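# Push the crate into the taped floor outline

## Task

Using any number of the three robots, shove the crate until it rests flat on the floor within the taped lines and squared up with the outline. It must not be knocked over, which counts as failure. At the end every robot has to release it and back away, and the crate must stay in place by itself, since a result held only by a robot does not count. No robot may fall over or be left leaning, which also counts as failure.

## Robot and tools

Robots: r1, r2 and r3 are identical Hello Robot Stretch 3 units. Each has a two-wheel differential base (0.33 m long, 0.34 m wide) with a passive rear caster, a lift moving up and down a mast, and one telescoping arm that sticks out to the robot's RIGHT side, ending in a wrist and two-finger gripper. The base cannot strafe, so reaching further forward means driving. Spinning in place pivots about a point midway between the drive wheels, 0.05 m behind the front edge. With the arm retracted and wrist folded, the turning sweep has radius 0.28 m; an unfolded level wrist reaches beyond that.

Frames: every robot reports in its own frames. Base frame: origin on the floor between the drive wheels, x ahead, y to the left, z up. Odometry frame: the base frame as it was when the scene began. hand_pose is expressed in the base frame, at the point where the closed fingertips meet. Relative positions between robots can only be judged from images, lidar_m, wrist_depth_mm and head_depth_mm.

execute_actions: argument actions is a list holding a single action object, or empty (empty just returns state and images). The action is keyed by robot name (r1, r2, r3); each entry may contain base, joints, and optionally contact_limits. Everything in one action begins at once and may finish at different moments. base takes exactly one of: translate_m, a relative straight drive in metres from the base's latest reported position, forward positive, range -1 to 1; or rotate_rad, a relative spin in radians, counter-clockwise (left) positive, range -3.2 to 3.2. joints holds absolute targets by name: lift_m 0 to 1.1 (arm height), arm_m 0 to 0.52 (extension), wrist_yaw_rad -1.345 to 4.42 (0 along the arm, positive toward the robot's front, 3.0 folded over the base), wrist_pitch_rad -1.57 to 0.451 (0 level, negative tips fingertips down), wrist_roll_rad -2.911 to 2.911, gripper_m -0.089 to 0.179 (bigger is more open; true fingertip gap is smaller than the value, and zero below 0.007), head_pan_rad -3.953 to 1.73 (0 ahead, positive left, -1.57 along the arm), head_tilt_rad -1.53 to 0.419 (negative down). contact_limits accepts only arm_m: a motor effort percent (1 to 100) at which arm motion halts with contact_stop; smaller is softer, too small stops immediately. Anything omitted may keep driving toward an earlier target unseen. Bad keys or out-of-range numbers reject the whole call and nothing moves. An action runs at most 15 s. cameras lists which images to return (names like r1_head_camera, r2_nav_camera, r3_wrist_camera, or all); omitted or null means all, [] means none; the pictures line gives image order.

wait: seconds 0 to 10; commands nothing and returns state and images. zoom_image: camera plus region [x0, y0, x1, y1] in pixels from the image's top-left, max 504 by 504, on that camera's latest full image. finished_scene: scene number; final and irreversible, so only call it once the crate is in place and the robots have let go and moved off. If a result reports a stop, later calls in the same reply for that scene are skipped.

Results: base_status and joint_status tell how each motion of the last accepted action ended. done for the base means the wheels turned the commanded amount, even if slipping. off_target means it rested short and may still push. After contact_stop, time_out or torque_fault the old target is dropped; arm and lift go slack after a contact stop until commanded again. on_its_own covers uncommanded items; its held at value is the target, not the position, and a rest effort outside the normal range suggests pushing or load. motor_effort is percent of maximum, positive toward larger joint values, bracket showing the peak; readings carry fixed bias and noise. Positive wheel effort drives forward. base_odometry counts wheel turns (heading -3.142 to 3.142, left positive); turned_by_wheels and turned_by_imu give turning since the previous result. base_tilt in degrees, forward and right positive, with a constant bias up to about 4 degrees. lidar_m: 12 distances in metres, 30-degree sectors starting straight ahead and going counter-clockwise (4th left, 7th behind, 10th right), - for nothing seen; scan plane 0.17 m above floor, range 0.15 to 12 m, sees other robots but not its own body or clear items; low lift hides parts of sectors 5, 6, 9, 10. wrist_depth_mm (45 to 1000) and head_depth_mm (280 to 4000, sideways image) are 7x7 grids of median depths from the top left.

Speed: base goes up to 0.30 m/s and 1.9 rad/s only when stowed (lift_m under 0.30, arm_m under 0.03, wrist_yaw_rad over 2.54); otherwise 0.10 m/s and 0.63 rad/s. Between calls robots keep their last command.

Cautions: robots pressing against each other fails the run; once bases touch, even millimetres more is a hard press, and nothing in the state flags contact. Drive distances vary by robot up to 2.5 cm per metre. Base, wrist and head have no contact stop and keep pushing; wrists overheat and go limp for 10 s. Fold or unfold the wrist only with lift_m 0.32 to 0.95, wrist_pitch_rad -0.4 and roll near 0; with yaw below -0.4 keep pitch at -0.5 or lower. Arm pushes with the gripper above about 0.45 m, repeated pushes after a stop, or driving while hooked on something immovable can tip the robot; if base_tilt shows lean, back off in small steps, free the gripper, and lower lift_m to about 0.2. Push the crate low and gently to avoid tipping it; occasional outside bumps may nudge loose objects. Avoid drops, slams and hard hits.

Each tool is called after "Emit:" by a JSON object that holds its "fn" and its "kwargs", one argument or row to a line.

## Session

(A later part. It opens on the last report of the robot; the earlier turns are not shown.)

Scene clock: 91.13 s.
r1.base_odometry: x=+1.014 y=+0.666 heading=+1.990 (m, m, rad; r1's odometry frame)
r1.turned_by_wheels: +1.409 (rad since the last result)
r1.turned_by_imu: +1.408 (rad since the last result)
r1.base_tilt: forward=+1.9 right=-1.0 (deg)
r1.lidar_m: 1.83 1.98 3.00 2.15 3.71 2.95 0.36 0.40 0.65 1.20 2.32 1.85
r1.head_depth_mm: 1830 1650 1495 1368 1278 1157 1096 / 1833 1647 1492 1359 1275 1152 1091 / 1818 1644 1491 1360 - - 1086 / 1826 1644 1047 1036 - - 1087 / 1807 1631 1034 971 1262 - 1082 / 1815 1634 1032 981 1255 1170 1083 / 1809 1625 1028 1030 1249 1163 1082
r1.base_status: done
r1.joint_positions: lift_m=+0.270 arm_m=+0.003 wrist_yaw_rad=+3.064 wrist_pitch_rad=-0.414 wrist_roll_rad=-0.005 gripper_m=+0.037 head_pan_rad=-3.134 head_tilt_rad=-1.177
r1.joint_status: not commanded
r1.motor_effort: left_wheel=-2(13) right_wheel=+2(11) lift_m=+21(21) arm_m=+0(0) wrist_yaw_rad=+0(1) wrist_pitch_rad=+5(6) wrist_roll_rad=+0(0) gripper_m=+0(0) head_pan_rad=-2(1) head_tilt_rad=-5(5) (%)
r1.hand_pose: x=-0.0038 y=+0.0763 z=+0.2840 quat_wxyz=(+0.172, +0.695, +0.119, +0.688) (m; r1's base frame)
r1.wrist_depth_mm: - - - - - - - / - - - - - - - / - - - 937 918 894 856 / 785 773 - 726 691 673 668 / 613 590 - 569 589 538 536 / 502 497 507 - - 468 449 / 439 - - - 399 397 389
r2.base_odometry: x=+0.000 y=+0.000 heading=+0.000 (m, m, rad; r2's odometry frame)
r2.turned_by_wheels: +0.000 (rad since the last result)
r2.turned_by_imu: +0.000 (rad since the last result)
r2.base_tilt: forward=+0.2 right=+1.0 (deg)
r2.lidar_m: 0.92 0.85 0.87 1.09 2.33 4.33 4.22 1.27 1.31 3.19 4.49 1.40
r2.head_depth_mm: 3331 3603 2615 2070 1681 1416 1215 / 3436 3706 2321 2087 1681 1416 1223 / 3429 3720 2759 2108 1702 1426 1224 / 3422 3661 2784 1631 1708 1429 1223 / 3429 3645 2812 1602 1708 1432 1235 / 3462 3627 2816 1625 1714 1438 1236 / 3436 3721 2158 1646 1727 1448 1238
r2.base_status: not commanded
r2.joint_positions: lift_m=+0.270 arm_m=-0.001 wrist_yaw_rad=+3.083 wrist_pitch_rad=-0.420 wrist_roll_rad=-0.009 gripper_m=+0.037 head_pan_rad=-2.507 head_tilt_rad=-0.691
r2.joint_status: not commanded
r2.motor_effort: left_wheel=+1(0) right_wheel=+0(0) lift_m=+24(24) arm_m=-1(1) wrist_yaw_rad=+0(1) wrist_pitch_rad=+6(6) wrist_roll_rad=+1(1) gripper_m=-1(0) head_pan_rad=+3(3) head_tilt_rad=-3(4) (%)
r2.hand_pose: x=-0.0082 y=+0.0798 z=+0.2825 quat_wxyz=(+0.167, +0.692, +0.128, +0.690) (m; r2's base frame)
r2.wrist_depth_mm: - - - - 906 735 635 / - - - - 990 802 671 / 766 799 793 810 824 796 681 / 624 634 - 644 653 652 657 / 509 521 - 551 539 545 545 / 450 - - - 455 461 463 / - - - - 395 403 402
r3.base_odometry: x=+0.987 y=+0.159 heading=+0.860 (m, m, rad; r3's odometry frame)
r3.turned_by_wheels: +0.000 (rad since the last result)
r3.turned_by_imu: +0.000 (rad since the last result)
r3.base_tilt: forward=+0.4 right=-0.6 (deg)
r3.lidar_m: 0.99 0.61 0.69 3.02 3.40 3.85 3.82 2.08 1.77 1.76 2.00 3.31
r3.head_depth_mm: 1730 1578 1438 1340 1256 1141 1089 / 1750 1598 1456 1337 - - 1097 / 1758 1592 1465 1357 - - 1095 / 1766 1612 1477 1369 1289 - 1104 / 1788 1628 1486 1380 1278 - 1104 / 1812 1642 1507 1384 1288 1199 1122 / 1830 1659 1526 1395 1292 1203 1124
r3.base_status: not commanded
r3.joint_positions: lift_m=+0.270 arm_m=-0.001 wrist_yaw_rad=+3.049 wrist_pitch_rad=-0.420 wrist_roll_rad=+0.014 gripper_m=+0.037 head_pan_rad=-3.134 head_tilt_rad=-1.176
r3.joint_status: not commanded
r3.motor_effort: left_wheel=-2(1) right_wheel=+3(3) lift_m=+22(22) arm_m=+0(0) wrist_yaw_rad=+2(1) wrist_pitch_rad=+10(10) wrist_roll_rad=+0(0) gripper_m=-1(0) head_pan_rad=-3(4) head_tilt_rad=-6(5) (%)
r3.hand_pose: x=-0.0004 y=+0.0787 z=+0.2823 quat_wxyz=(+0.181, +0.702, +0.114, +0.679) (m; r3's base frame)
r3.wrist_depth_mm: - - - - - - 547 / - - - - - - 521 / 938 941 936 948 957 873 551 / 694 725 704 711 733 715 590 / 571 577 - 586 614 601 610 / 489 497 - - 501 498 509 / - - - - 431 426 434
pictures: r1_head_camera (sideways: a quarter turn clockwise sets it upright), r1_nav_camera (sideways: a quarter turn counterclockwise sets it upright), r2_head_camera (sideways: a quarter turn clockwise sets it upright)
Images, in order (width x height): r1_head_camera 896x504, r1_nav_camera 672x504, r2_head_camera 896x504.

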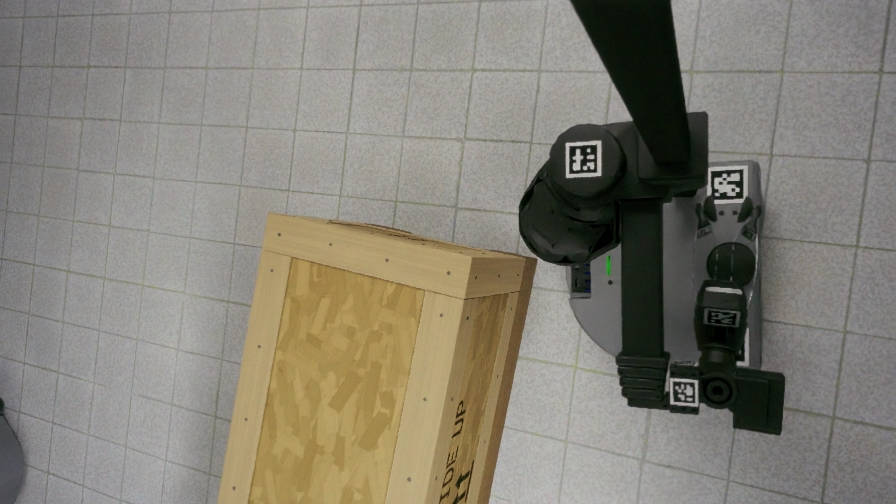

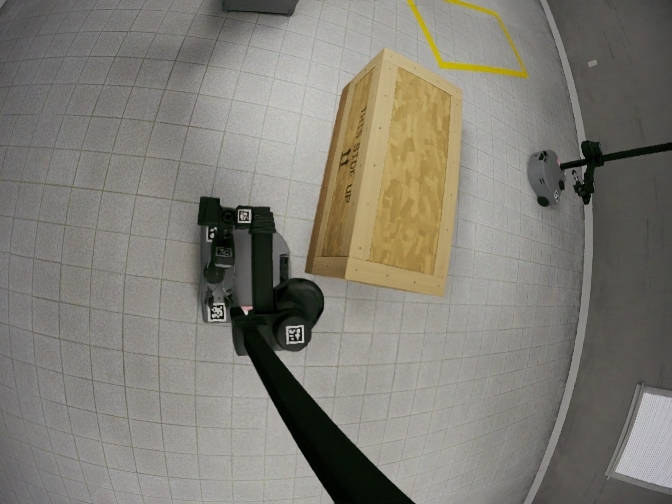

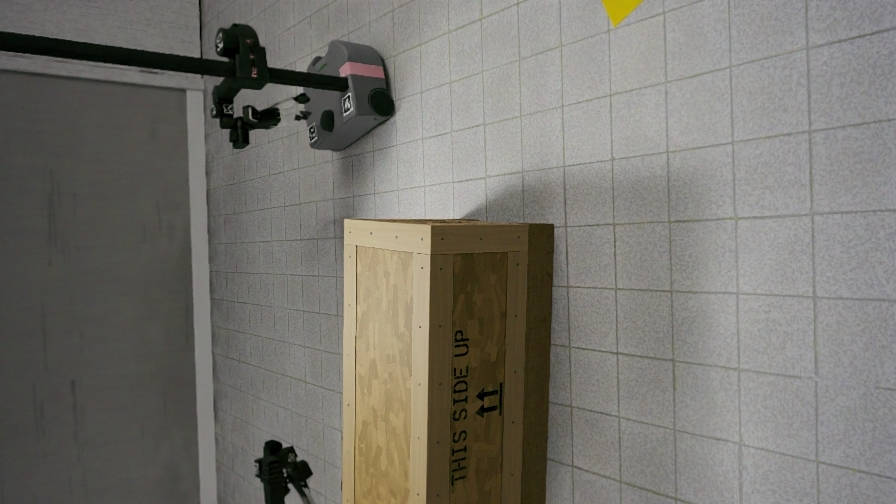

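Emit:
{"fn": "execute_actions", "kwargs": {
  "actions": [
    {"r1":{"base":{"translate_m":-0.075},"joints":{"lift_m":0.31}},"r2":{"joints":{"head_pan_rad":-2.2,"head_tilt_rad":-0.8}}}
  ],
  "cameras": []
}}

Emit:
{"fn": "execute_actions", "kwargs": {
  "actions": [
    {"r1":{"base":{"translate_m":-0.48}}}
  ],
  "cameras": ["r1_head_camera","r1_nav_camera","r2_head_camera","r3_nav_camera"]
}}

Scene clock: 97.73 s.
r1.base_odometry: x=+1.045 y=+0.597 heading=+1.990 (m, m, rad; r1's odometry frame)
r1.turned_by_wheels: +0.000 (rad since the last result)
r1.turned_by_imu: +0.000 (rad since the last result)
r1.base_tilt: forward=+1.9 right=-1.0 (deg)
r1.lidar_m: 1.90 2.06 3.10 2.14 3.59 2.88 0.28 0.31 0.51 1.20 2.41 1.92
r1.head_depth_mm: 1833 1650 1496 1368 1277 1156 1090 / 1818 1639 1489 1365 1273 1143 1086 / 1826 1635 1485 1362 - - 1085 / 1818 1636 1036 973 - - 1088 / 1808 1631 1037 947 1141 - 1085 / 1804 1625 1034 956 1240 - 1079 / 1770 1616 1032 954 1237 1158 1081
r1.base_status: done
r1.joint_positions: lift_m=+0.310 arm_m=+0.003 wrist_yaw_rad=+3.064 wrist_pitch_rad=-0.414 wrist_roll_rad=-0.005 gripper_m=+0.037 head_pan_rad=-3.134 head_tilt_rad=-1.177
r1.joint_status: all done
r1.motor_effort: left_wheel=-2(15) right_wheel=+2(6) lift_m=+40(41) arm_m=+0(0) wrist_yaw_rad=+0(1) wrist_pitch_rad=+6(5) wrist_roll_rad=+0(0) gripper_m=+1(0) head_pan_rad=-2(2) head_tilt_rad=-5(5) (%)
r1.hand_pose: x=-0.0038 y=+0.0763 z=+0.3233 quat_wxyz=(+0.172, +0.695, +0.119, +0.688) (m; r1's base frame)
r1.wrist_depth_mm: - - - - - - - / - - - - - - - / - - - - - 984 941 / 825 824 - 788 762 750 723 / 688 653 - 631 631 615 595 / 553 540 543 531 - 506 494 / 469 484 - - 445 437 434
r2.base_odometry: x=+0.000 y=+0.000 heading=+0.000 (m, m, rad; r2's odometry frame)
r2.turned_by_wheels: +0.000 (rad since the last result)
r2.turned_by_imu: -0.001 (rad since the last result)
r2.base_tilt: forward=+0.2 right=+0.9 (deg)
r2.lidar_m: 0.92 0.86 0.87 1.09 2.32 4.32 4.23 1.27 1.31 3.19 4.50 1.39
r2.head_depth_mm: 3333 3028 2072 1803 1552 1329 1167 / 3451 3068 1607 1656 1560 1342 1170 / 3534 3064 1623 1716 1562 1345 1178 / 3630 2866 1671 1775 1564 1345 1182 / 3755 2236 1713 1833 1576 1354 1181 / 3841 3006 2215 1892 1577 1348 1189 / 3947 3147 2383 1910 1589 1356 1191
r2.base_status: not commanded
r2.joint_positions: lift_m=+0.270 arm_m=-0.001 wrist_yaw_rad=+3.083 wrist_pitch_rad=-0.420 wrist_roll_rad=-0.009 gripper_m=+0.037 head_pan_rad=-2.207 head_tilt_rad=-0.790
r2.joint_status: all done
r2.motor_effort: left_wheel=+1(1) right_wheel=+0(0) lift_m=+24(23) arm_m=-1(1) wrist_yaw_rad=+1(1) wrist_pitch_rad=+6(6) wrist_roll_rad=+1(0) gripper_m=+0(1) head_pan_rad=+4(28) head_tilt_rad=-4(12) (%)
r2.hand_pose: x=-0.0082 y=+0.0798 z=+0.2825 quat_wxyz=(+0.167, +0.692, +0.128, +0.690) (m; r2's base frame)
r2.wrist_depth_mm: - - - - 905 764 638 / - - - - 974 794 672 / 778 790 803 809 824 801 685 / 619 624 - 642 644 657 657 / 515 513 - 548 538 540 546 / 453 - - - 454 454 462 / - - - - 396 399 399
r3.base_odometry: x=+0.987 y=+0.159 heading=+0.860 (m, m, rad; r3's odometry frame)
r3.turned_by_wheels: +0.000 (rad since the last result)
r3.turned_by_imu: -0.001 (rad since the last result)
r3.base_tilt: forward=+0.4 right=-0.6 (deg)
r3.lidar_m: 0.99 0.62 0.69 2.99 3.40 3.86 3.85 2.08 1.77 1.76 1.99 3.31
r3.head_depth_mm: 1726 1578 1457 1337 1254 1140 1091 / 1742 1581 1454 1340 - - 1093 / 1759 1599 1468 1349 - - 1099 / 1777 1614 1473 1362 1292 - 1104 / 1795 1629 1491 1369 1280 - 1109 / 1819 1635 1499 1381 1279 1197 1113 / 1828 1659 1509 1395 1288 1206 1124
r3.base_status: not commanded
r3.joint_positions: lift_m=+0.270 arm_m=-0.001 wrist_yaw_rad=+3.049 wrist_pitch_rad=-0.420 wrist_roll_rad=+0.014 gripper_m=+0.037 head_pan_rad=-3.134 head_tilt_rad=-1.176
r3.joint_status: not commanded
r3.motor_effort: left_wheel=-2(2) right_wheel=+2(2) lift_m=+22(22) arm_m=+0(0) wrist_yaw_rad=+1(1) wrist_pitch_rad=+10(10) wrist_roll_rad=+0(0) gripper_m=+0(1) head_pan_rad=-5(4) head_tilt_rad=-6(6) (%)
r3.hand_pose: x=-0.0004 y=+0.0787 z=+0.2823 quat_wxyz=(+0.181, +0.702, +0.114, +0.679) (m; r3's base frame)
r3.wrist_depth_mm: - - - - - - 542 / - - - - - - 522 / 894 908 926 909 920 877 547 / 711 713 721 712 733 708 601 / 571 584 - 584 608 580 610 / 494 499 - - 492 495 507 / - - - - 429 434 428
pictures: none
No camera images: the call's "cameras" was empty. Leave "cameras" out to get every camera's image.

Scene clock: 103.50 s.
r1.base_odometry: x=+1.239 y=+0.159 heading=+1.990 (m, m, rad; r1's odometry frame)
r1.turned_by_wheels: +0.001 (rad since the last result)
r1.turned_by_imu: +0.001 (rad since the last result)
r1.base_tilt: forward=+1.8 right=-1.0 (deg)
r1.lidar_m: 2.37 2.57 3.79 2.12 3.00 2.41 0.27 0.27 0.28 0.39 1.29 2.39
r1.head_depth_mm: 1841 1639 1497 1371 1277 1156 1094 / 1834 1641 1489 1366 1273 1146 1090 / 1815 1638 1479 1361 - - 1085 / 1814 1637 1479 1344 - - 1088 / 1821 1630 1480 945 938 - 1083 / 1823 1626 1479 946 902 - 1083 / 1577 1602 1464 944 882 1143 1077
r1.base_status: translate_m off_target (by the wheels' count: -0.4798 of -0.4800)
r1.joint_positions: lift_m=+0.310 arm_m=+0.003 wrist_yaw_rad=+3.064 wrist_pitch_rad=-0.414 wrist_roll_rad=-0.005 gripper_m=+0.037 head_pan_rad=-3.134 head_tilt_rad=-1.177
r1.joint_status: not commanded
r1.on_its_own: left_wheel is at rest, and its effort (-20) is outside its rest range (-18 to +18); right_wheel is at rest, and its effort (-40) is outside its rest range (-18 to +18)
r1.motor_effort: left_wheel=-20(83) right_wheel=-40(44) lift_m=+40(40) arm_m=+0(0) wrist_yaw_rad=-1(0) wrist_pitch_rad=+5(6) wrist_roll_rad=+0(0) gripper_m=-1(0) head_pan_rad=-1(2) head_tilt_rad=-5(6) (%)
r1.hand_pose: x=-0.0038 y=+0.0763 z=+0.3233 quat_wxyz=(+0.172, +0.695, +0.119, +0.688) (m; r1's base frame)
r1.wrist_depth_mm: - - - - - - - / - - - - - - - / - - - - - 991 925 / 857 834 - 771 774 735 726 / 667 661 - 628 624 593 582 / 558 545 534 515 - 510 494 / 477 484 - - 445 434 428
r2.base_odometry: x=+0.000 y=+0.000 heading=+0.000 (m, m, rad; r2's odometry frame)
r2.turned_by_wheels: +0.000 (rad since the last result)
r2.turned_by_imu: -0.001 (rad since the last result)
r2.base_tilt: forward=+0.2 right=+0.9 (deg)
r2.lidar_m: 0.92 0.85 0.86 1.09 2.32 4.34 4.22 1.16 1.03 3.20 4.50 1.39
r2.head_depth_mm: 3431 3023 1606 1661 1555 1337 1170 / 3462 3070 1618 1566 1549 1343 1175 / 3568 3099 1618 1490 1554 1344 1179 / 3646 3089 1632 1441 1560 1355 1181 / 3763 3141 1752 1400 1533 1350 1185 / 3900 2966 1881 1800 1587 1355 1188 / 3933 3151 2372 1901 1577 1361 1191
r2.base_status: not commanded
r2.joint_positions: lift_m=+0.270 arm_m=-0.001 wrist_yaw_rad=+3.083 wrist_pitch_rad=-0.420 wrist_roll_rad=-0.009 gripper_m=+0.037 head_pan_rad=-2.207 head_tilt_rad=-0.790
r2.joint_status: not commanded
r2.motor_effort: left_wheel=+0(1) right_wheel=+1(0) lift_m=+24(24) arm_m=-1(1) wrist_yaw_rad=+1(0) wrist_pitch_rad=+6(6) wrist_roll_rad=+1(1) gripper_m=+0(1) head_pan_rad=+3(4) head_tilt_rad=-4(4) (%)
r2.hand_pose: x=-0.0082 y=+0.0798 z=+0.2825 quat_wxyz=(+0.167, +0.692, +0.128, +0.690) (m; r2's base frame)
r2.wrist_depth_mm: - - - - 932 762 640 / - - - - 976 802 673 / 780 778 800 815 818 797 686 / 618 623 - 643 644 660 657 / 511 520 - 553 549 539 552 / 449 - - - 452 456 460 / - - - - 393 396 399
r3.base_odometry: x=+0.987 y=+0.159 heading=+0.860 (m, m, rad; r3's odometry frame)
r3.turned_by_wheels: +0.000 (rad since the last result)
r3.turned_by_imu: -0.001 (rad since the last result)
r3.base_tilt: forward=+0.4 right=-0.6 (deg)
r3.lidar_m: 1.29 0.66 0.71 3.02 3.41 3.85 3.84 2.07 1.76 1.76 1.99 3.33
r3.head_depth_mm: 1735 1581 1444 1341 1250 1138 1087 / 1750 1588 1460 1343 - - 1090 / 1752 1608 1461 1361 - - 1104 / 1784 1618 1484 1371 1287 - 1106 / 1782 1630 1499 1369 1279 - 1105 / 1813 1641 1497 1385 1278 1196 1114 / 1829 1659 1518 1391 1291 1203 1123
r3.base_status: not commanded
r3.joint_positions: lift_m=+0.270 arm_m=-0.001 wrist_yaw_rad=+3.049 wrist_pitch_rad=-0.420 wrist_roll_rad=+0.014 gripper_m=+0.037 head_pan_rad=-3.134 head_tilt_rad=-1.176
r3.joint_status: not commanded
r3.motor_effort: left_wheel=-2(2) right_wheel=+3(2) lift_m=+23(22) arm_m=+0(0) wrist_yaw_rad=+0(0) wrist_pitch_rad=+10(10) wrist_roll_rad=+0(0) gripper_m=+0(0) head_pan_rad=-5(4) head_tilt_rad=-7(6) (%)
r3.hand_pose: x=-0.0004 y=+0.0787 z=+0.2823 quat_wxyz=(+0.181, +0.702, +0.114, +0.679) (m; r3's base frame)
r3.wrist_depth_mm: - - - - - 703 553 / - - - - - 732 578 / 918 912 941 926 924 795 596 / 729 699 733 715 716 737 612 / 573 579 - 582 611 601 597 / 478 501 - - 491 504 511 / - - - - 429 426 439
pictures: r1_head_camera (sideways: a quarter turn clockwise sets it upright), r1_nav_camera (sideways: a quarter turn counterclockwise sets it upright), r2_head_camera (sideways: a quarter turn clockwise sets it upright), r3_nav_camera (sideways: a quarter turn counterclockwise sets it upright)
Images, in order (width x height): r1_head_camera 896x504, r1_nav_camera 672x504, r2_head_camera 896x504, r3_nav_camera 672x504.

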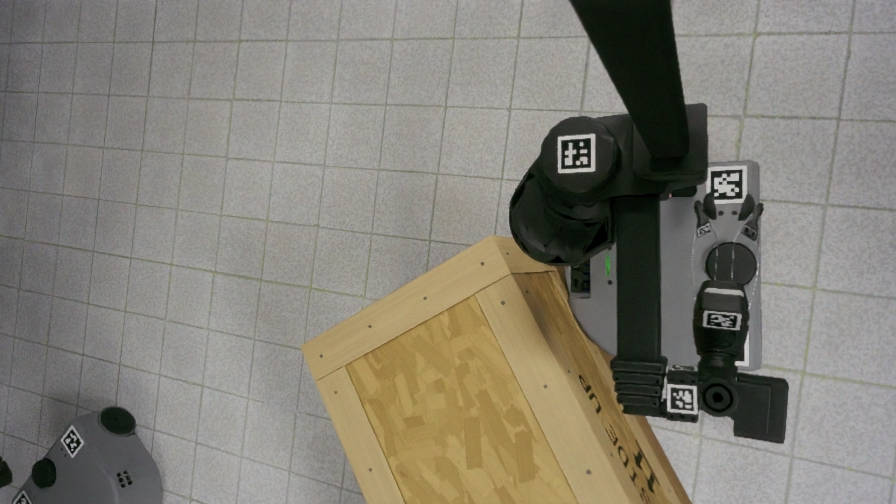

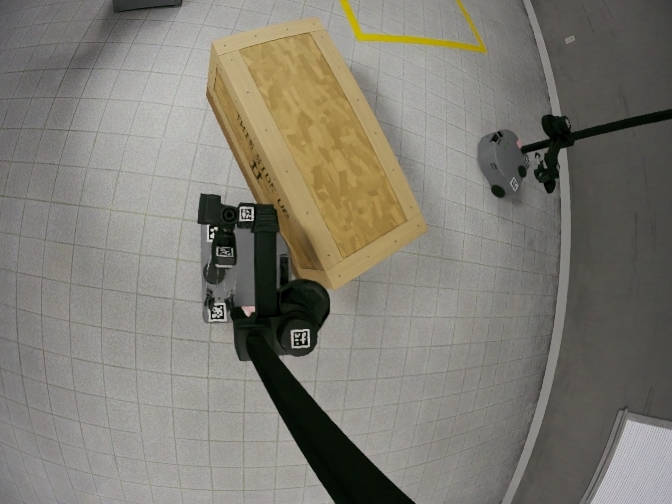

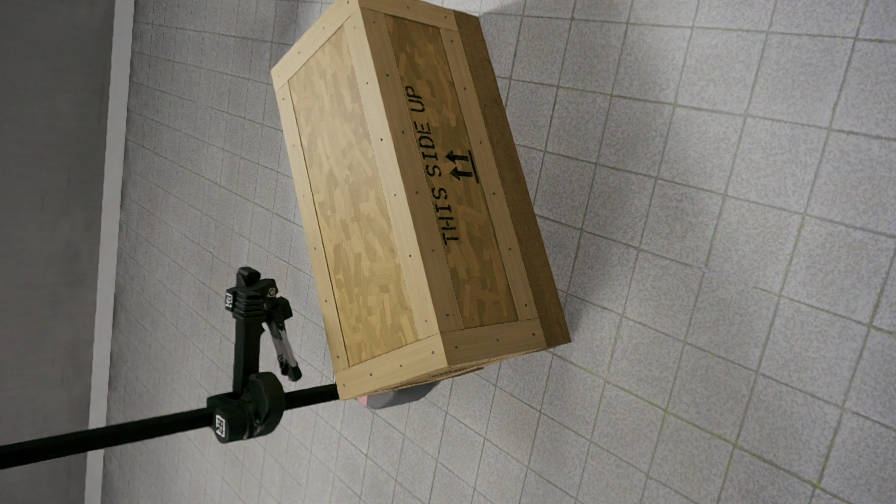

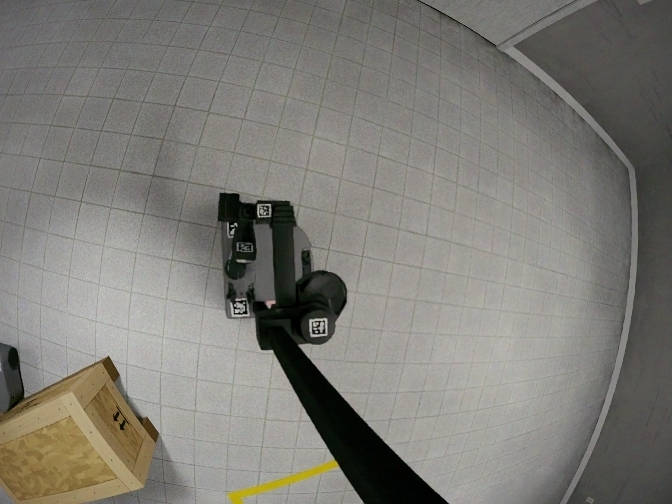

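Emit:
{"fn": "execute_actions", "kwargs": {
  "actions": [
    {"r1":{"base":{"translate_m":0.075}},"r3":{"base":{"rotate_rad":0.06}}}
  ],
  "cameras": []
}}

Emit:
{"fn": "execute_actions", "kwargs": {
  "actions": [
    {"r1":{"base":{"rotate_rad":0.5}},"r3":{"base":{"translate_m":0.72}}}
  ],
  "cameras": []
}}

Emit:
{"fn": "execute_actions", "kwargs": {
  "actions": [
    {"r3":{"base":{"rotate_rad":-1.21}}}
  ],
  "cameras": ["r1_head_camera","r3_head_camera","r3_nav_camera"]
}}

Scene clock: 123.70 s.
r1.base_odometry: x=+1.209 y=+0.227 heading=+1.990 (m, m, rad; r1's odometry frame)
r1.turned_by_wheels: +0.000 (rad since the last result)
r1.turned_by_imu: -0.001 (rad since the last result)
r1.base_tilt: forward=+1.8 right=-1.1 (deg)
r1.lidar_m: 2.30 2.48 3.77 2.12 3.11 2.48 0.34 0.33 0.35 0.49 1.26 2.32
r1.head_depth_mm: 1827 1654 1493 1363 1274 1158 1090 / 1824 1647 1490 1363 1279 1145 1089 / 1822 1630 1488 1362 - - 1084 / 1828 1638 1482 1130 - - 1084 / 1811 1635 1047 957 1188 - 1084 / 1803 1630 1032 947 1072 - 1087 / 1603 1623 1029 943 926 1161 1083
r1.base_status: done
r1.joint_positions: lift_m=+0.310 arm_m=+0.003 wrist_yaw_rad=+3.064 wrist_pitch_rad=-0.414 wrist_roll_rad=-0.005 gripper_m=+0.037 head_pan_rad=-3.134 head_tilt_rad=-1.177
r1.joint_status: not commanded
r1.motor_effort: left_wheel=+0(16) right_wheel=+1(30) lift_m=+40(40) arm_m=+0(0) wrist_yaw_rad=+0(0) wrist_pitch_rad=+6(6) wrist_roll_rad=+0(0) gripper_m=+0(0) head_pan_rad=-2(2) head_tilt_rad=-5(5) (%)
r1.hand_pose: x=-0.0038 y=+0.0763 z=+0.3233 quat_wxyz=(+0.172, +0.695, +0.119, +0.688) (m; r1's base frame)
r1.wrist_depth_mm: - - - - - - - / - - - - - - - / - - - - - 954 941 / 866 816 - 786 751 757 716 / 672 660 - 614 644 604 583 / 556 541 534 529 - 505 502 / 468 479 - - 445 436 428
r2.base_odometry: x=+0.000 y=+0.000 heading=+0.000 (m, m, rad; r2's odometry frame)
r2.turned_by_wheels: +0.000 (rad since the last result)
r2.turned_by_imu: -0.001 (rad since the last result)
r2.base_tilt: forward=+0.3 right=+0.9 (deg)
r2.lidar_m: 0.92 0.85 0.87 1.09 2.32 4.34 4.20 1.16 1.03 3.19 4.50 1.39
r2.head_depth_mm: 3330 3044 1608 1658 1550 1337 1169 / 3443 3035 1613 1569 1554 1342 1173 / 3562 3072 1629 1496 1571 1340 1177 / 3705 3117 1630 1434 1576 1347 1177 / 3745 3089 1828 1397 1536 1355 1186 / 3815 1687 2226 1800 1580 1360 1189 / 3939 3198 2386 1899 1587 1351 1200
r2.base_status: not commanded
r2.joint_positions: lift_m=+0.270 arm_m=-0.001 wrist_yaw_rad=+3.083 wrist_pitch_rad=-0.420 wrist_roll_rad=-0.009 gripper_m=+0.037 head_pan_rad=-2.207 head_tilt_rad=-0.790
r2.joint_status: not commanded
r2.motor_effort: left_wheel=+1(2) right_wheel=+0(1) lift_m=+24(24) arm_m=-1(1) wrist_yaw_rad=+1(0) wrist_pitch_rad=+6(6) wrist_roll_rad=+1(1) gripper_m=+1(0) head_pan_rad=+4(4) head_tilt_rad=-4(4) (%)
r2.hand_pose: x=-0.0082 y=+0.0798 z=+0.2825 quat_wxyz=(+0.167, +0.692, +0.128, +0.690) (m; r2's base frame)
r2.wrist_depth_mm: - - - - 929 761 636 / - - - - 988 803 667 / 757 776 804 806 824 795 685 / 614 624 - 654 649 663 667 / 511 516 - 549 544 539 551 / 452 - - - 454 456 461 / - - - - 394 399 402
r3.base_odometry: x=+0.987 y=+0.159 heading=+0.920 (m, m, rad; r3's odometry frame)
r3.turned_by_wheels: +0.060 (rad since the last result)
r3.turned_by_imu: +0.058 (rad since the last result)
r3.base_tilt: forward=+0.3 right=-0.5 (deg)
r3.lidar_m: 1.27 0.66 0.73 3.01 3.53 3.83 3.45 2.00 1.76 1.76 2.06 3.66
r3.head_depth_mm: 1734 1571 1442 1332 1251 1141 1093 / 1731 1585 1463 1346 - - 1093 / 1757 1598 1469 1361 - - 1100 / 1774 1616 1476 1355 1292 - 1106 / 1790 1638 1493 1377 1281 - 1106 / 1805 1633 1514 1377 1279 1194 1120 / 1808 1655 1508 1396 1292 1201 1128
r3.base_status: done
r3.joint_positions: lift_m=+0.270 arm_m=-0.001 wrist_yaw_rad=+3.049 wrist_pitch_rad=-0.420 wrist_roll_rad=+0.014 gripper_m=+0.037 head_pan_rad=-3.134 head_tilt_rad=-1.176
r3.joint_status: not commanded
r3.motor_effort: left_wheel=-1(12) right_wheel=+3(10) lift_m=+23(22) arm_m=+0(0) wrist_yaw_rad=+1(0) wrist_pitch_rad=+10(10) wrist_roll_rad=+0(0) gripper_m=+0(0) head_pan_rad=-3(4) head_tilt_rad=-7(6) (%)
r3.hand_pose: x=-0.0004 y=+0.0787 z=+0.2823 quat_wxyz=(+0.181, +0.702, +0.114, +0.679) (m; r3's base frame)
r3.wrist_depth_mm: - - - - - - 570 / - - - - - 752 590 / 912 924 935 925 945 794 595 / 696 704 702 725 738 734 715 / 573 584 - 588 602 587 587 / 481 499 - - 496 490 503 / - - - - 424 438 426
pictures: none
No camera images: the call's "cameras" was empty. Leave "cameras" out to get every camera's image.

Scene clock: 127.80 s.
r1.base_odometry: x=+1.209 y=+0.227 heading=+2.490 (m, m, rad; r1's odometry frame)
r1.turned_by_wheels: +0.500 (rad since the last result)
r1.turned_by_imu: +0.501 (rad since the last result)
r1.base_tilt: forward=+1.8 right=-1.0 (deg)
r1.lidar_m: 2.47 3.65 2.12 3.17 2.49 0.34 0.33 0.34 0.47 0.56 2.33 2.30
r1.head_depth_mm: 1825 1651 1498 1361 1276 1162 1091 / 1773 1641 1472 1334 1274 1143 1091 / 1657 1637 1038 961 - - 1085 / 1763 1628 1036 963 - - 1081 / 1817 1629 1039 957 1202 - 1085 / 1802 1630 1031 959 1228 - 1080 / 1796 1615 1031 954 1220 1157 1080
r1.base_status: done
r1.joint_positions: lift_m=+0.310 arm_m=+0.003 wrist_yaw_rad=+3.064 wrist_pitch_rad=-0.414 wrist_roll_rad=-0.005 gripper_m=+0.037 head_pan_rad=-3.134 head_tilt_rad=-1.177
r1.joint_status: not commanded
r1.motor_effort: left_wheel=-2(9) right_wheel=+3(7) lift_m=+40(40) arm_m=+0(0) wrist_yaw_rad=-1(1) wrist_pitch_rad=+6(5) wrist_roll_rad=+0(0) gripper_m=+0(0) head_pan_rad=-1(0) head_tilt_rad=-6(5) (%)
r1.hand_pose: x=-0.0038 y=+0.0763 z=+0.3233 quat_wxyz=(+0.172, +0.695, +0.119, +0.688) (m; r1's base frame)
r1.wrist_depth_mm: - - - - - - - / - - - - - - - / - - - - - 987 968 / 840 812 - 764 755 742 713 / 661 644 - 628 627 603 589 / 447 553 543 528 - 497 492 / 365 478 - - 443 439 428
r2.base_odometry: x=+0.000 y=+0.000 heading=+0.000 (m, m, rad; r2's odometry frame)
r2.turned_by_wheels: +0.000 (rad since the last result)
r2.turned_by_imu: -0.001 (rad since the last result)
r2.base_tilt: forward=+0.2 right=+0.9 (deg)
r2.lidar_m: 0.92 0.86 0.86 1.09 2.33 4.34 4.22 1.16 1.03 3.18 4.51 1.39
r2.head_depth_mm: 3369 2915 1604 1658 1549 1336 1167 / 3372 2070 1624 1572 1553 1342 1178 / 3560 3085 1624 1490 1565 1336 1178 / 3605 3040 1635 1435 1581 1344 1177 / 3765 3136 1632 1400 1539 1352 1183 / 3739 2900 2229 1805 1571 1353 1189 / 3961 3188 2402 1908 1589 1362 1194
r2.base_status: not commanded
r2.joint_positions: lift_m=+0.270 arm_m=-0.001 wrist_yaw_rad=+3.083 wrist_pitch_rad=-0.420 wrist_roll_rad=-0.009 gripper_m=+0.037 head_pan_rad=-2.207 head_tilt_rad=-0.790
r2.joint_status: not commanded
r2.motor_effort: left_wheel=+1(0) right_wheel=+0(0) lift_m=+24(23) arm_m=-1(1) wrist_yaw_rad=+1(1) wrist_pitch_rad=+6(6) wrist_roll_rad=+1(1) gripper_m=+1(1) head_pan_rad=+4(3) head_tilt_rad=-5(4) (%)
r2.hand_pose: x=-0.0082 y=+0.0798 z=+0.2825 quat_wxyz=(+0.167, +0.692, +0.128, +0.690) (m; r2's base frame)
r2.wrist_depth_mm: - - - - 911 757 632 / - - - - 969 800 661 / 780 783 797 817 824 800 702 / 625 626 - 636 653 662 666 / 514 518 - 547 542 542 548 / 450 - - - 449 458 461 / - - - - 395 399 402
r3.base_odometry: x=+1.424 y=+0.732 heading=+0.920 (m, m, rad; r3's odometry frame)
r3.turned_by_wheels: +0.000 (rad since the last result)
r3.turned_by_imu: -0.002 (rad since the last result)
r3.base_tilt: forward=+0.5 right=-0.5 (deg)
r3.lidar_m: 2.66 0.57 0.40 0.33 0.33 4.53 3.87 2.25 1.96 1.96 2.29 4.04
r3.head_depth_mm: 1743 1576 1442 1328 1248 1134 1085 / 1751 1582 1462 1347 - - 1091 / 1772 1598 1469 1359 - - 1100 / 1776 1614 1487 1366 1286 - 1103 / 1781 1632 1490 1374 1277 - 1107 / 1815 1638 1495 1388 1286 1196 1120 / 1824 1655 1514 1388 1293 1206 1127
r3.base_status: done
r3.joint_positions: lift_m=+0.270 arm_m=-0.001 wrist_yaw_rad=+3.049 wrist_pitch_rad=-0.420 wrist_roll_rad=+0.014 gripper_m=+0.037 head_pan_rad=-3.134 head_tilt_rad=-1.176
r3.joint_status: not commanded
r3.motor_effort: left_wheel=-1(8) right_wheel=+2(11) lift_m=+22(22) arm_m=+0(0) wrist_yaw_rad=+1(1) wrist_pitch_rad=+10(10) wrist_roll_rad=+0(0) gripper_m=+0(1) head_pan_rad=-3(4) head_tilt_rad=-6(5) (%)
r3.hand_pose: x=-0.0004 y=+0.0787 z=+0.2823 quat_wxyz=(+0.181, +0.702, +0.114, +0.679) (m; r3's base frame)
r3.wrist_depth_mm: - - 335 371 423 492 583 / - - 368 411 466 556 668 / 895 921 405 446 525 621 671 / 713 707 440 498 597 671 459 / 567 586 - 549 589 570 428 / 491 511 - - 489 499 458 / - - - - 438 431 427
pictures: none
No camera images: the call's "cameras" was empty. Leave "cameras" out to get every camera's image.

Scene clock: 129.83 s.
r1.base_odometry: x=+1.209 y=+0.227 heading=+2.490 (m, m, rad; r1's odometry frame)
r1.turned_by_wheels: +0.000 (rad since the last result)
r1.turned_by_imu: +0.000 (rad since the last result)
r1.base_tilt: forward=+1.9 right=-1.0 (deg)
r1.lidar_m: 2.46 3.68 2.12 3.17 2.49 0.34 0.33 0.35 0.47 0.45 2.34 2.29
r1.head_depth_mm: 1836 1642 1497 1370 1277 1159 1090 / 1772 1645 1473 1332 1273 1142 1089 / 1649 1636 1041 964 - - 1086 / 1764 1631 1038 959 - - 1084 / 1810 1630 1034 963 1199 - 1082 / 1800 1629 1028 956 1225 - 1078 / 1811 1625 1032 952 1220 1158 1079
r1.base_status: not commanded
r1.joint_positions: lift_m=+0.310 arm_m=+0.003 wrist_yaw_rad=+3.064 wrist_pitch_rad=-0.414 wrist_roll_rad=-0.005 gripper_m=+0.037 head_pan_rad=-3.134 head_tilt_rad=-1.177
r1.joint_status: not commanded
r1.motor_effort: left_wheel=-2(3) right_wheel=+3(3) lift_m=+39(40) arm_m=+0(0) wrist_yaw_rad=+0(0) wrist_pitch_rad=+5(6) wrist_roll_rad=+0(0) gripper_m=+0(0) head_pan_rad=-1(1) head_tilt_rad=-5(5) (%)
r1.hand_pose: x=-0.0038 y=+0.0763 z=+0.3233 quat_wxyz=(+0.172, +0.695, +0.119, +0.688) (m; r1's base frame)
r1.wrist_depth_mm: - - - - - - - / - - - - - - - / - - - - - 957 919 / 817 825 - 793 767 749 710 / 668 664 - 619 640 601 584 / 438 541 542 529 - 506 500 / 366 483 - - 442 437 430
r2.base_odometry: x=+0.000 y=+0.000 heading=+0.000 (m, m, rad; r2's odometry frame)
r2.turned_by_wheels: +0.000 (rad since the last result)
r2.turned_by_imu: +0.000 (rad since the last result)
r2.base_tilt: forward=+0.2 right=+0.9 (deg)
r2.lidar_m: 0.92 0.85 0.86 1.09 2.32 4.31 4.21 1.16 1.03 3.18 4.49 1.39
r2.head_depth_mm: 3364 3005 1605 1662 1553 1335 1165 / 3480 2789 1624 1573 1556 1341 1174 / 3456 2827 1621 1497 1562 1343 1175 / 3660 3091 1628 1427 1569 1350 1180 / 3821 3126 1643 1399 1543 1348 1181 / 3766 2916 2217 1799 1588 1362 1183 / 3904 3196 2356 1900 1590 1359 1193
r2.base_status: not commanded
r2.joint_positions: lift_m=+0.270 arm_m=-0.001 wrist_yaw_rad=+3.083 wrist_pitch_rad=-0.420 wrist_roll_rad=-0.009 gripper_m=+0.037 head_pan_rad=-2.207 head_tilt_rad=-0.790
r2.joint_status: not commanded
r2.motor_effort: left_wheel=+0(1) right_wheel=+0(1) lift_m=+24(24) arm_m=-1(1) wrist_yaw_rad=+1(0) wrist_pitch_rad=+6(6) wrist_roll_rad=+1(1) gripper_m=+1(1) head_pan_rad=+3(2) head_tilt_rad=-3(4) (%)
r2.hand_pose: x=-0.0082 y=+0.0798 z=+0.2825 quat_wxyz=(+0.167, +0.692, +0.128, +0.690) (m; r2's base frame)
r2.wrist_depth_mm: - - - - 915 751 633 / - - - - 969 795 664 / 771 787 813 814 812 782 684 / 619 639 - 639 650 661 670 / 516 518 - 547 535 544 545 / 451 - - - 451 461 466 / - - - - 391 400 401
r3.base_odometry: x=+1.424 y=+0.732 heading=-0.290 (m, m, rad; r3's odometry frame)
r3.turned_by_wheels: -1.210 (rad since the last result)
r3.turned_by_imu: -1.190 (rad since the last result)
r3.base_tilt: forward=+0.4 right=-0.5 (deg)
r3.lidar_m: 2.12 3.22 2.66 0.57 0.46 0.34 0.33 4.59 4.54 2.47 1.98 1.96
r3.head_depth_mm: 1725 1574 1005 942 1219 1142 1083 / 1740 1597 1020 949 - - 1092 / 1768 1603 1020 957 - - 1099 / 1786 1610 1483 1367 1289 - 1108 / 1797 1625 1495 1378 1283 - 1103 / 1813 1641 1502 1385 1282 1200 1114 / 1814 1668 1521 1394 1290 1206 1130
r3.base_status: done
r3.joint_positions: lift_m=+0.270 arm_m=-0.001 wrist_yaw_rad=+3.049 wrist_pitch_rad=-0.420 wrist_roll_rad=+0.014 gripper_m=+0.037 head_pan_rad=-3.134 head_tilt_rad=-1.176
r3.joint_status: not commanded
r3.motor_effort: left_wheel=+2(11) right_wheel=-3(9) lift_m=+22(22) arm_m=+0(0) wrist_yaw_rad=+1(0) wrist_pitch_rad=+10(10) wrist_roll_rad=+0(0) gripper_m=+0(1) head_pan_rad=-4(4) head_tilt_rad=-6(5) (%)
r3.hand_pose: x=-0.0004 y=+0.0787 z=+0.2823 quat_wxyz=(+0.181, +0.702, +0.114, +0.679) (m; r3's base frame)
r3.wrist_depth_mm: 450 - - - - - - / 442 571 770 - - - - / 440 587 557 591 944 952 961 / 430 623 587 603 736 745 735 / 426 563 - 581 619 592 605 / 422 501 - - 495 491 498 / - - - - 425 433 438
pictures: r1_head_camera (sideways: a quarter turn clockwise sets it upright), r3_head_camera (sideways: a quarter turn clockwise sets it upright), r3_nav_camera (sideways: a quarter turn counterclockwise sets it upright)
Images, in order (width x height): r1_head_camera 896x504, r3_head_camera 896x504, r3_nav_camera 672x504.

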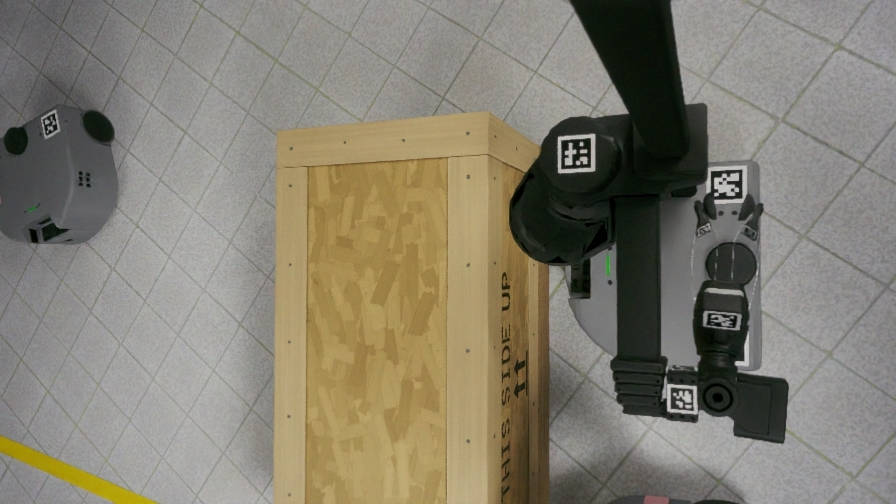

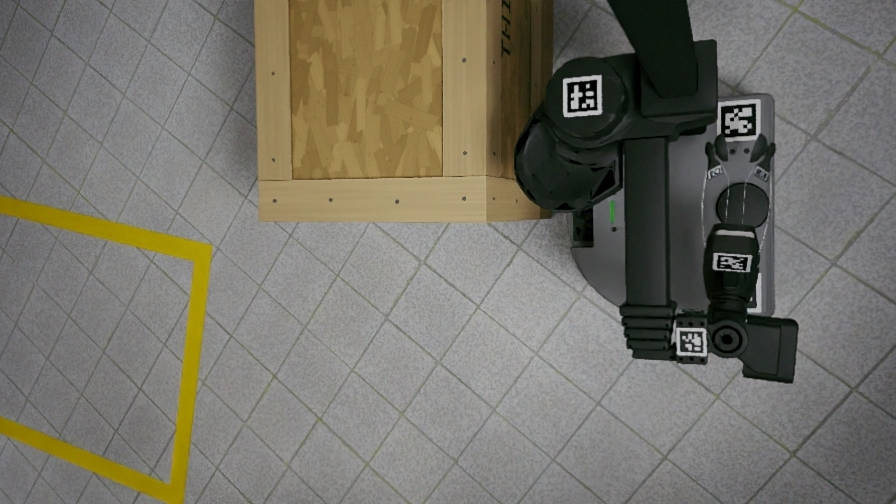

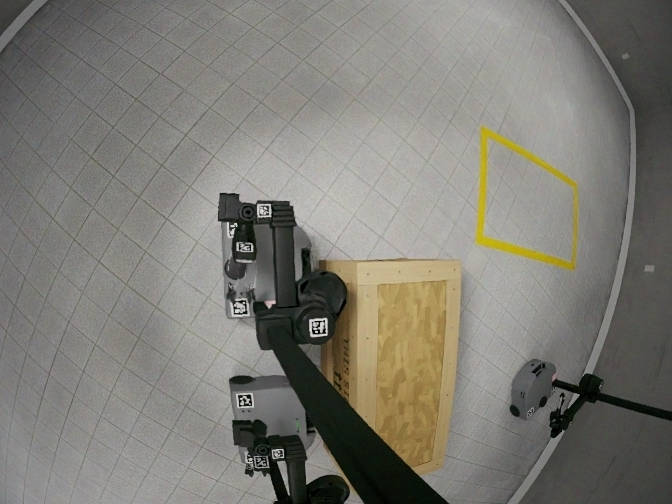

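Emit:
{"fn": "execute_actions", "kwargs": {
  "actions": [
    {"r1":{"base":{"translate_m":-0.045}},"r3":{"base":{"translate_m":-0.045},"joints":{"lift_m":0.31}}}
  ],
  "cameras": []
}}

Emit:
{"fn": "execute_actions", "kwargs": {
  "actions": [
    {"r1":{"base":{"translate_m":-0.74}},"r3":{"base":{"translate_m":-0.74}},"r2":{"base":{"translate_m":0.45},"joints":{"head_pan_rad":-2.9,"head_tilt_rad":-0.75}}}
  ],
  "cameras": ["r1_head_camera","r3_head_camera","r3_nav_camera","r2_head_camera"]
}}

Scene clock: 140.37 s.
r1.base_odometry: x=+1.245 y=+0.200 heading=+2.490 (m, m, rad; r1's odometry frame)
r1.turned_by_wheels: +0.000 (rad since the last result)
r1.turned_by_imu: +0.000 (rad since the last result)
r1.base_tilt: forward=+1.9 right=-1.0 (deg)
r1.lidar_m: 2.50 3.71 2.14 3.11 2.45 0.30 0.29 0.30 0.41 0.45 2.38 2.33
r1.head_depth_mm: 1823 1648 1490 1363 1273 1159 1090 / 1772 1650 1485 1329 1269 1141 1089 / 1635 1649 1035 948 - - 1087 / 1757 1633 1036 950 - - 1085 / 1807 1629 1034 947 1028 - 1083 / 1817 1623 1029 943 1178 - 1082 / 1805 1619 1028 946 1208 1159 1084
r1.base_status: done
r1.joint_positions: lift_m=+0.310 arm_m=+0.003 wrist_yaw_rad=+3.064 wrist_pitch_rad=-0.414 wrist_roll_rad=-0.005 gripper_m=+0.037 head_pan_rad=-3.134 head_tilt_rad=-1.177
r1.joint_status: not commanded
r1.motor_effort: left_wheel=-3(10) right_wheel=+3(4) lift_m=+40(39) arm_m=+0(0) wrist_yaw_rad=-1(1) wrist_pitch_rad=+6(6) wrist_roll_rad=+0(0) gripper_m=+0(0) head_pan_rad=-1(2) head_tilt_rad=-5(5) (%)
r1.hand_pose: x=-0.0038 y=+0.0763 z=+0.3233 quat_wxyz=(+0.172, +0.695, +0.119, +0.688) (m; r1's base frame)
r1.wrist_depth_mm: - - - - - - - / - - - - - - - / - - - - - 938 944 / 842 850 - 770 753 737 719 / 623 650 - 633 631 594 589 / 321 539 530 524 - 511 504 / 318 417 - - 442 436 429
r2.base_odometry: x=+0.000 y=+0.000 heading=+0.000 (m, m, rad; r2's odometry frame)
r2.turned_by_wheels: +0.000 (rad since the last result)
r2.turned_by_imu: -0.001 (rad since the last result)
r2.base_tilt: forward=+0.3 right=+0.9 (deg)
r2.lidar_m: 0.93 0.86 0.87 1.09 2.32 4.32 4.21 1.16 1.03 3.18 4.50 1.39
r2.head_depth_mm: 3344 2921 1612 1664 1544 1327 1173 / 3462 2693 1625 1576 1556 1341 1173 / 3525 2829 1632 1492 1562 1346 1175 / 3645 3106 1631 1436 1561 1350 1182 / 3758 3118 1591 1400 1538 1358 1181 / 3780 2900 2280 1801 1569 1357 1185 / 3917 3190 2380 1917 1587 1361 1192
r2.base_status: not commanded
r2.joint_positions: lift_m=+0.270 arm_m=-0.001 wrist_yaw_rad=+3.083 wrist_pitch_rad=-0.420 wrist_roll_rad=-0.009 gripper_m=+0.037 head_pan_rad=-2.207 head_tilt_rad=-0.790
r2.joint_status: not commanded
r2.motor_effort: left_wheel=+0(1) right_wheel=+0(0) lift_m=+24(24) arm_m=-1(1) wrist_yaw_rad=+1(1) wrist_pitch_rad=+6(6) wrist_roll_rad=+1(1) gripper_m=+0(0) head_pan_rad=+3(3) head_tilt_rad=-4(4) (%)
r2.hand_pose: x=-0.0082 y=+0.0798 z=+0.2825 quat_wxyz=(+0.167, +0.692, +0.128, +0.690) (m; r2's base frame)
r2.wrist_depth_mm: - - - - 920 757 635 / - - - - 975 799 661 / 780 792 799 818 824 793 691 / 614 625 - 644 649 659 665 / 510 517 - 549 538 537 547 / 450 - - - 455 458 463 / - - - - 392 400 403
r3.base_odometry: x=+1.381 y=+0.745 heading=-0.290 (m, m, rad; r3's odometry frame)
r3.turned_by_wheels: +0.000 (rad since the last result)
r3.turned_by_imu: -0.001 (rad since the last result)
r3.base_tilt: forward=+0.4 right=-0.6 (deg)
r3.lidar_m: 2.15 3.28 2.68 0.57 0.39 0.29 0.28 4.54 4.49 2.51 2.02 1.99
r3.head_depth_mm: 1729 1577 1006 931 1101 1139 1086 / 1741 1587 1021 939 - - 1094 / 1760 1597 1020 942 - - 1098 / 1782 1622 1484 1354 1290 - 1106 / 1789 1641 1497 1372 1283 - 1111 / 1801 1639 1499 1379 1279 1193 1114 / 1827 1664 1513 1391 1289 1197 1125
r3.base_status: done
r3.joint_positions: lift_m=+0.310 arm_m=-0.001 wrist_yaw_rad=+3.049 wrist_pitch_rad=-0.420 wrist_roll_rad=+0.014 gripper_m=+0.037 head_pan_rad=-3.134 head_tilt_rad=-1.176
r3.joint_status: all done
r3.motor_effort: left_wheel=+3(8) right_wheel=-3(12) lift_m=+28(28) arm_m=+0(0) wrist_yaw_rad=+1(1) wrist_pitch_rad=+10(10) wrist_roll_rad=+0(0) gripper_m=+0(0) head_pan_rad=-3(4) head_tilt_rad=-5(7) (%)
r3.hand_pose: x=-0.0004 y=+0.0788 z=+0.3221 quat_wxyz=(+0.180, +0.702, +0.114, +0.679) (m; r3's base frame)
r3.wrist_depth_mm: 378 - - - - - - / 375 502 - - - - - / 373 497 652 692 - - - / 378 537 578 587 807 799 819 / 372 563 - 638 667 653 657 / 369 521 - 553 541 551 558 / 349 - - - 471 474 477
pictures: none
No camera images: the call's "cameras" was empty. Leave "cameras" out to get every camera's image.

Scene clock: 148.73 s.
r1.base_odometry: x=+1.833 y=-0.248 heading=+2.491 (m, m, rad; r1's odometry frame)
r1.turned_by_wheels: +0.001 (rad since the last result)
r1.turned_by_imu: +0.005 (rad since the last result)
r1.base_tilt: forward=+1.9 right=-0.9 (deg)
r1.lidar_m: 3.11 2.61 2.60 2.35 1.85 0.29 0.28 0.29 0.40 0.47 2.97 2.93
r1.head_depth_mm: 1766 1523 1469 1373 1275 1162 1090 / 1783 1648 1494 1334 1257 1142 1087 / 1837 1641 1038 948 - - 1090 / 1817 1633 1035 949 - - 1082 / 1805 1626 1033 950 1000 - 1084 / 1796 1625 1029 947 1164 - 1081 / 1801 1619 1027 941 1205 1155 1081
r1.base_status: translate_m off_target (by the wheels' count: -0.7398 of -0.7400)
r1.joint_positions: lift_m=+0.310 arm_m=+0.003 wrist_yaw_rad=+3.064 wrist_pitch_rad=-0.414 wrist_roll_rad=-0.005 gripper_m=+0.037 head_pan_rad=-3.134 head_tilt_rad=-1.178
r1.joint_status: not commanded
r1.on_its_own: right_wheel is at rest, and its effort (-50) is outside its rest range (-18 to +18)
r1.motor_effort: left_wheel=-14(70) right_wheel=-50(58) lift_m=+39(40) arm_m=+0(0) wrist_yaw_rad=-1(1) wrist_pitch_rad=+6(6) wrist_roll_rad=+0(0) gripper_m=+0(1) head_pan_rad=-2(1) head_tilt_rad=-5(5) (%)
r1.hand_pose: x=-0.0039 y=+0.0763 z=+0.3233 quat_wxyz=(+0.172, +0.695, +0.119, +0.688) (m; r1's base frame)
r1.wrist_depth_mm: - - - - - - - / - - - - - - - / - - - - - 957 914 / 861 854 - 790 755 734 725 / 308 652 - 627 645 592 584 / 310 542 532 522 - 503 496 / 302 394 - - 442 435 429
r2.base_odometry: x=+0.450 y=+0.000 heading=+0.000 (m, m, rad; r2's odometry frame)
r2.turned_by_wheels: +0.000 (rad since the last result)
r2.turned_by_imu: +0.002 (rad since the last result)
r2.base_tilt: forward=+0.2 right=+0.9 (deg)
r2.lidar_m: 0.53 0.49 0.50 0.63 1.35 4.60 0.82 0.69 4.33 3.13 3.46 0.80
r2.head_depth_mm: - 3308 2436 1928 1590 1354 1180 / - 3321 2446 1746 1609 1366 1189 / - 3383 2462 1402 1512 1367 1187 / - 3433 1671 1365 1219 1319 1195 / 3883 3252 2007 1375 1160 1312 1199 / 3803 3499 2489 1377 1228 1379 1198 / 3682 3483 2538 1428 1516 1382 1207
r2.base_status: done
r2.joint_positions: lift_m=+0.270 arm_m=-0.001 wrist_yaw_rad=+3.083 wrist_pitch_rad=-0.420 wrist_roll_rad=-0.009 gripper_m=+0.037 head_pan_rad=-2.893 head_tilt_rad=-0.753
r2.joint_status: all done
r2.motor_effort: left_wheel=+1(10) right_wheel=+0(7) lift_m=+25(24) arm_m=-1(1) wrist_yaw_rad=+1(1) wrist_pitch_rad=+6(6) wrist_roll_rad=+1(1) gripper_m=+1(1) head_pan_rad=-4(44) head_tilt_rad=+2(7) (%)
r2.hand_pose: x=-0.0082 y=+0.0799 z=+0.2826 quat_wxyz=(+0.167, +0.692, +0.128, +0.690) (m; r2's base frame)
r2.wrist_depth_mm: - - 916 723 551 451 382 / - - 980 797 596 476 396 / 775 785 805 771 643 504 418 / 617 623 - 642 625 533 441 / 512 518 - 544 537 521 456 / 452 - - - 454 462 454 / - - - - 394 400 402
r3.base_odometry: x=+0.672 y=+0.957 heading=-0.291 (m, m, rad; r3's odometry frame)
r3.turned_by_wheels: -0.001 (rad since the last result)
r3.turned_by_imu: +0.002 (rad since the last result)
r3.base_tilt: forward=+0.4 right=-0.6 (deg)
r3.lidar_m: 2.80 4.25 3.09 0.59 0.38 0.29 0.28 3.60 4.04 3.30 2.62 2.59
r3.head_depth_mm: 1734 1565 1010 932 1074 1138 1090 / 1731 1595 1016 939 - - 1098 / 1761 1604 1023 941 - - 1100 / 1774 1610 1482 1365 1295 - 1110 / 1795 1625 1483 1370 1279 - 1104 / 1803 1645 1501 1381 1280 1191 1112 / 1831 1654 1508 1397 1291 1196 1125
r3.base_status: translate_m off_target (by the wheels' count: -0.7398 of -0.7400)
r3.joint_positions: lift_m=+0.310 arm_m=-0.001 wrist_yaw_rad=+3.049 wrist_pitch_rad=-0.420 wrist_roll_rad=+0.014 gripper_m=+0.037 head_pan_rad=-3.134 head_tilt_rad=-1.178
r3.joint_status: not commanded
r3.on_its_own: left_wheel is at rest, and its effort (-47) is outside its rest range (-18 to +18)
r3.motor_effort: left_wheel=-47(68) right_wheel=-14(71) lift_m=+27(27) arm_m=+0(0) wrist_yaw_rad=+0(0) wrist_pitch_rad=+10(10) wrist_roll_rad=+0(0) gripper_m=+0(1) head_pan_rad=-4(4) head_tilt_rad=-7(5) (%)
r3.hand_pose: x=-0.0006 y=+0.0788 z=+0.3222 quat_wxyz=(+0.180, +0.702, +0.114, +0.680) (m; r3's base frame)
r3.wrist_depth_mm: 372 - - - - - - / 364 474 - - - - - / 365 476 650 697 - - - / 364 504 607 630 796 801 813 / 355 543 - 639 670 652 650 / 353 509 - 546 548 553 555 / 343 - - - 472 475 478
pictures: r1_head_camera (sideways: a quarter turn clockwise sets it upright), r2_head_camera (sideways: a quarter turn clockwise sets it upright), r3_head_camera (sideways: a quarter turn clockwise sets it upright), r3_nav_camera (sideways: a quarter turn counterclockwise sets it upright)
Images, in order (width x height): r1_head_camera 896x504, r2_head_camera 896x504, r3_head_camera 896x504, r3_nav_camera 672x504.

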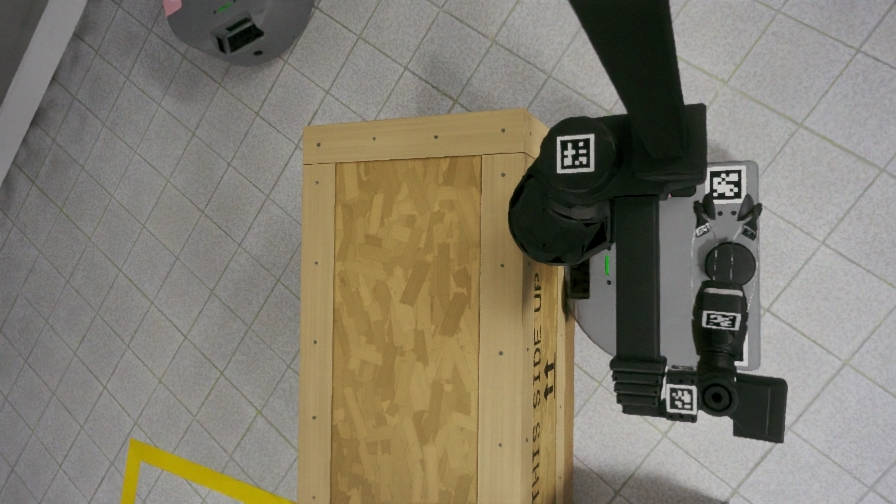

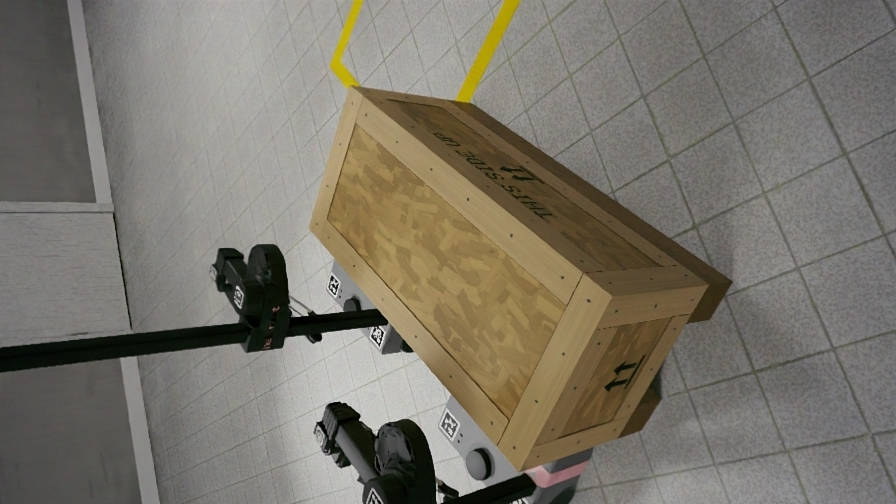

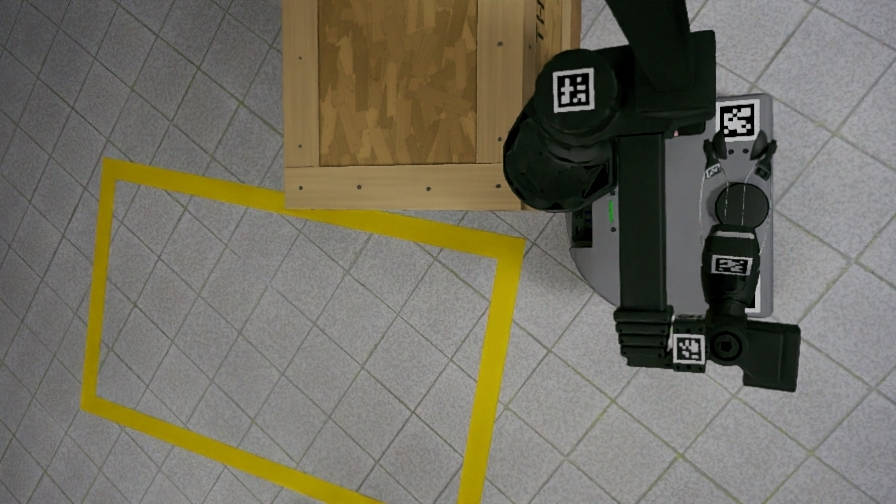

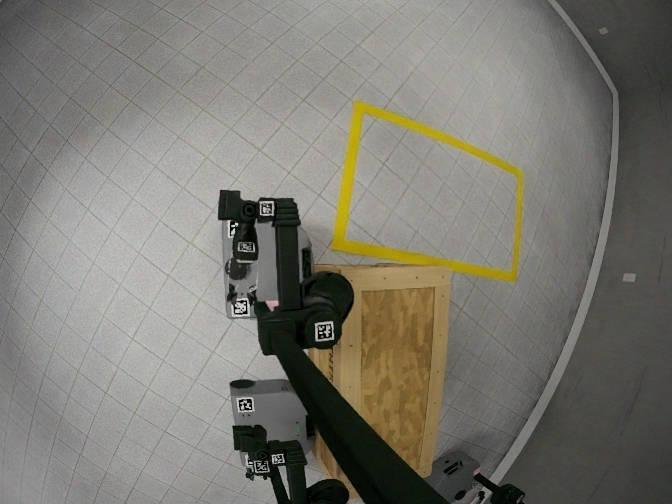

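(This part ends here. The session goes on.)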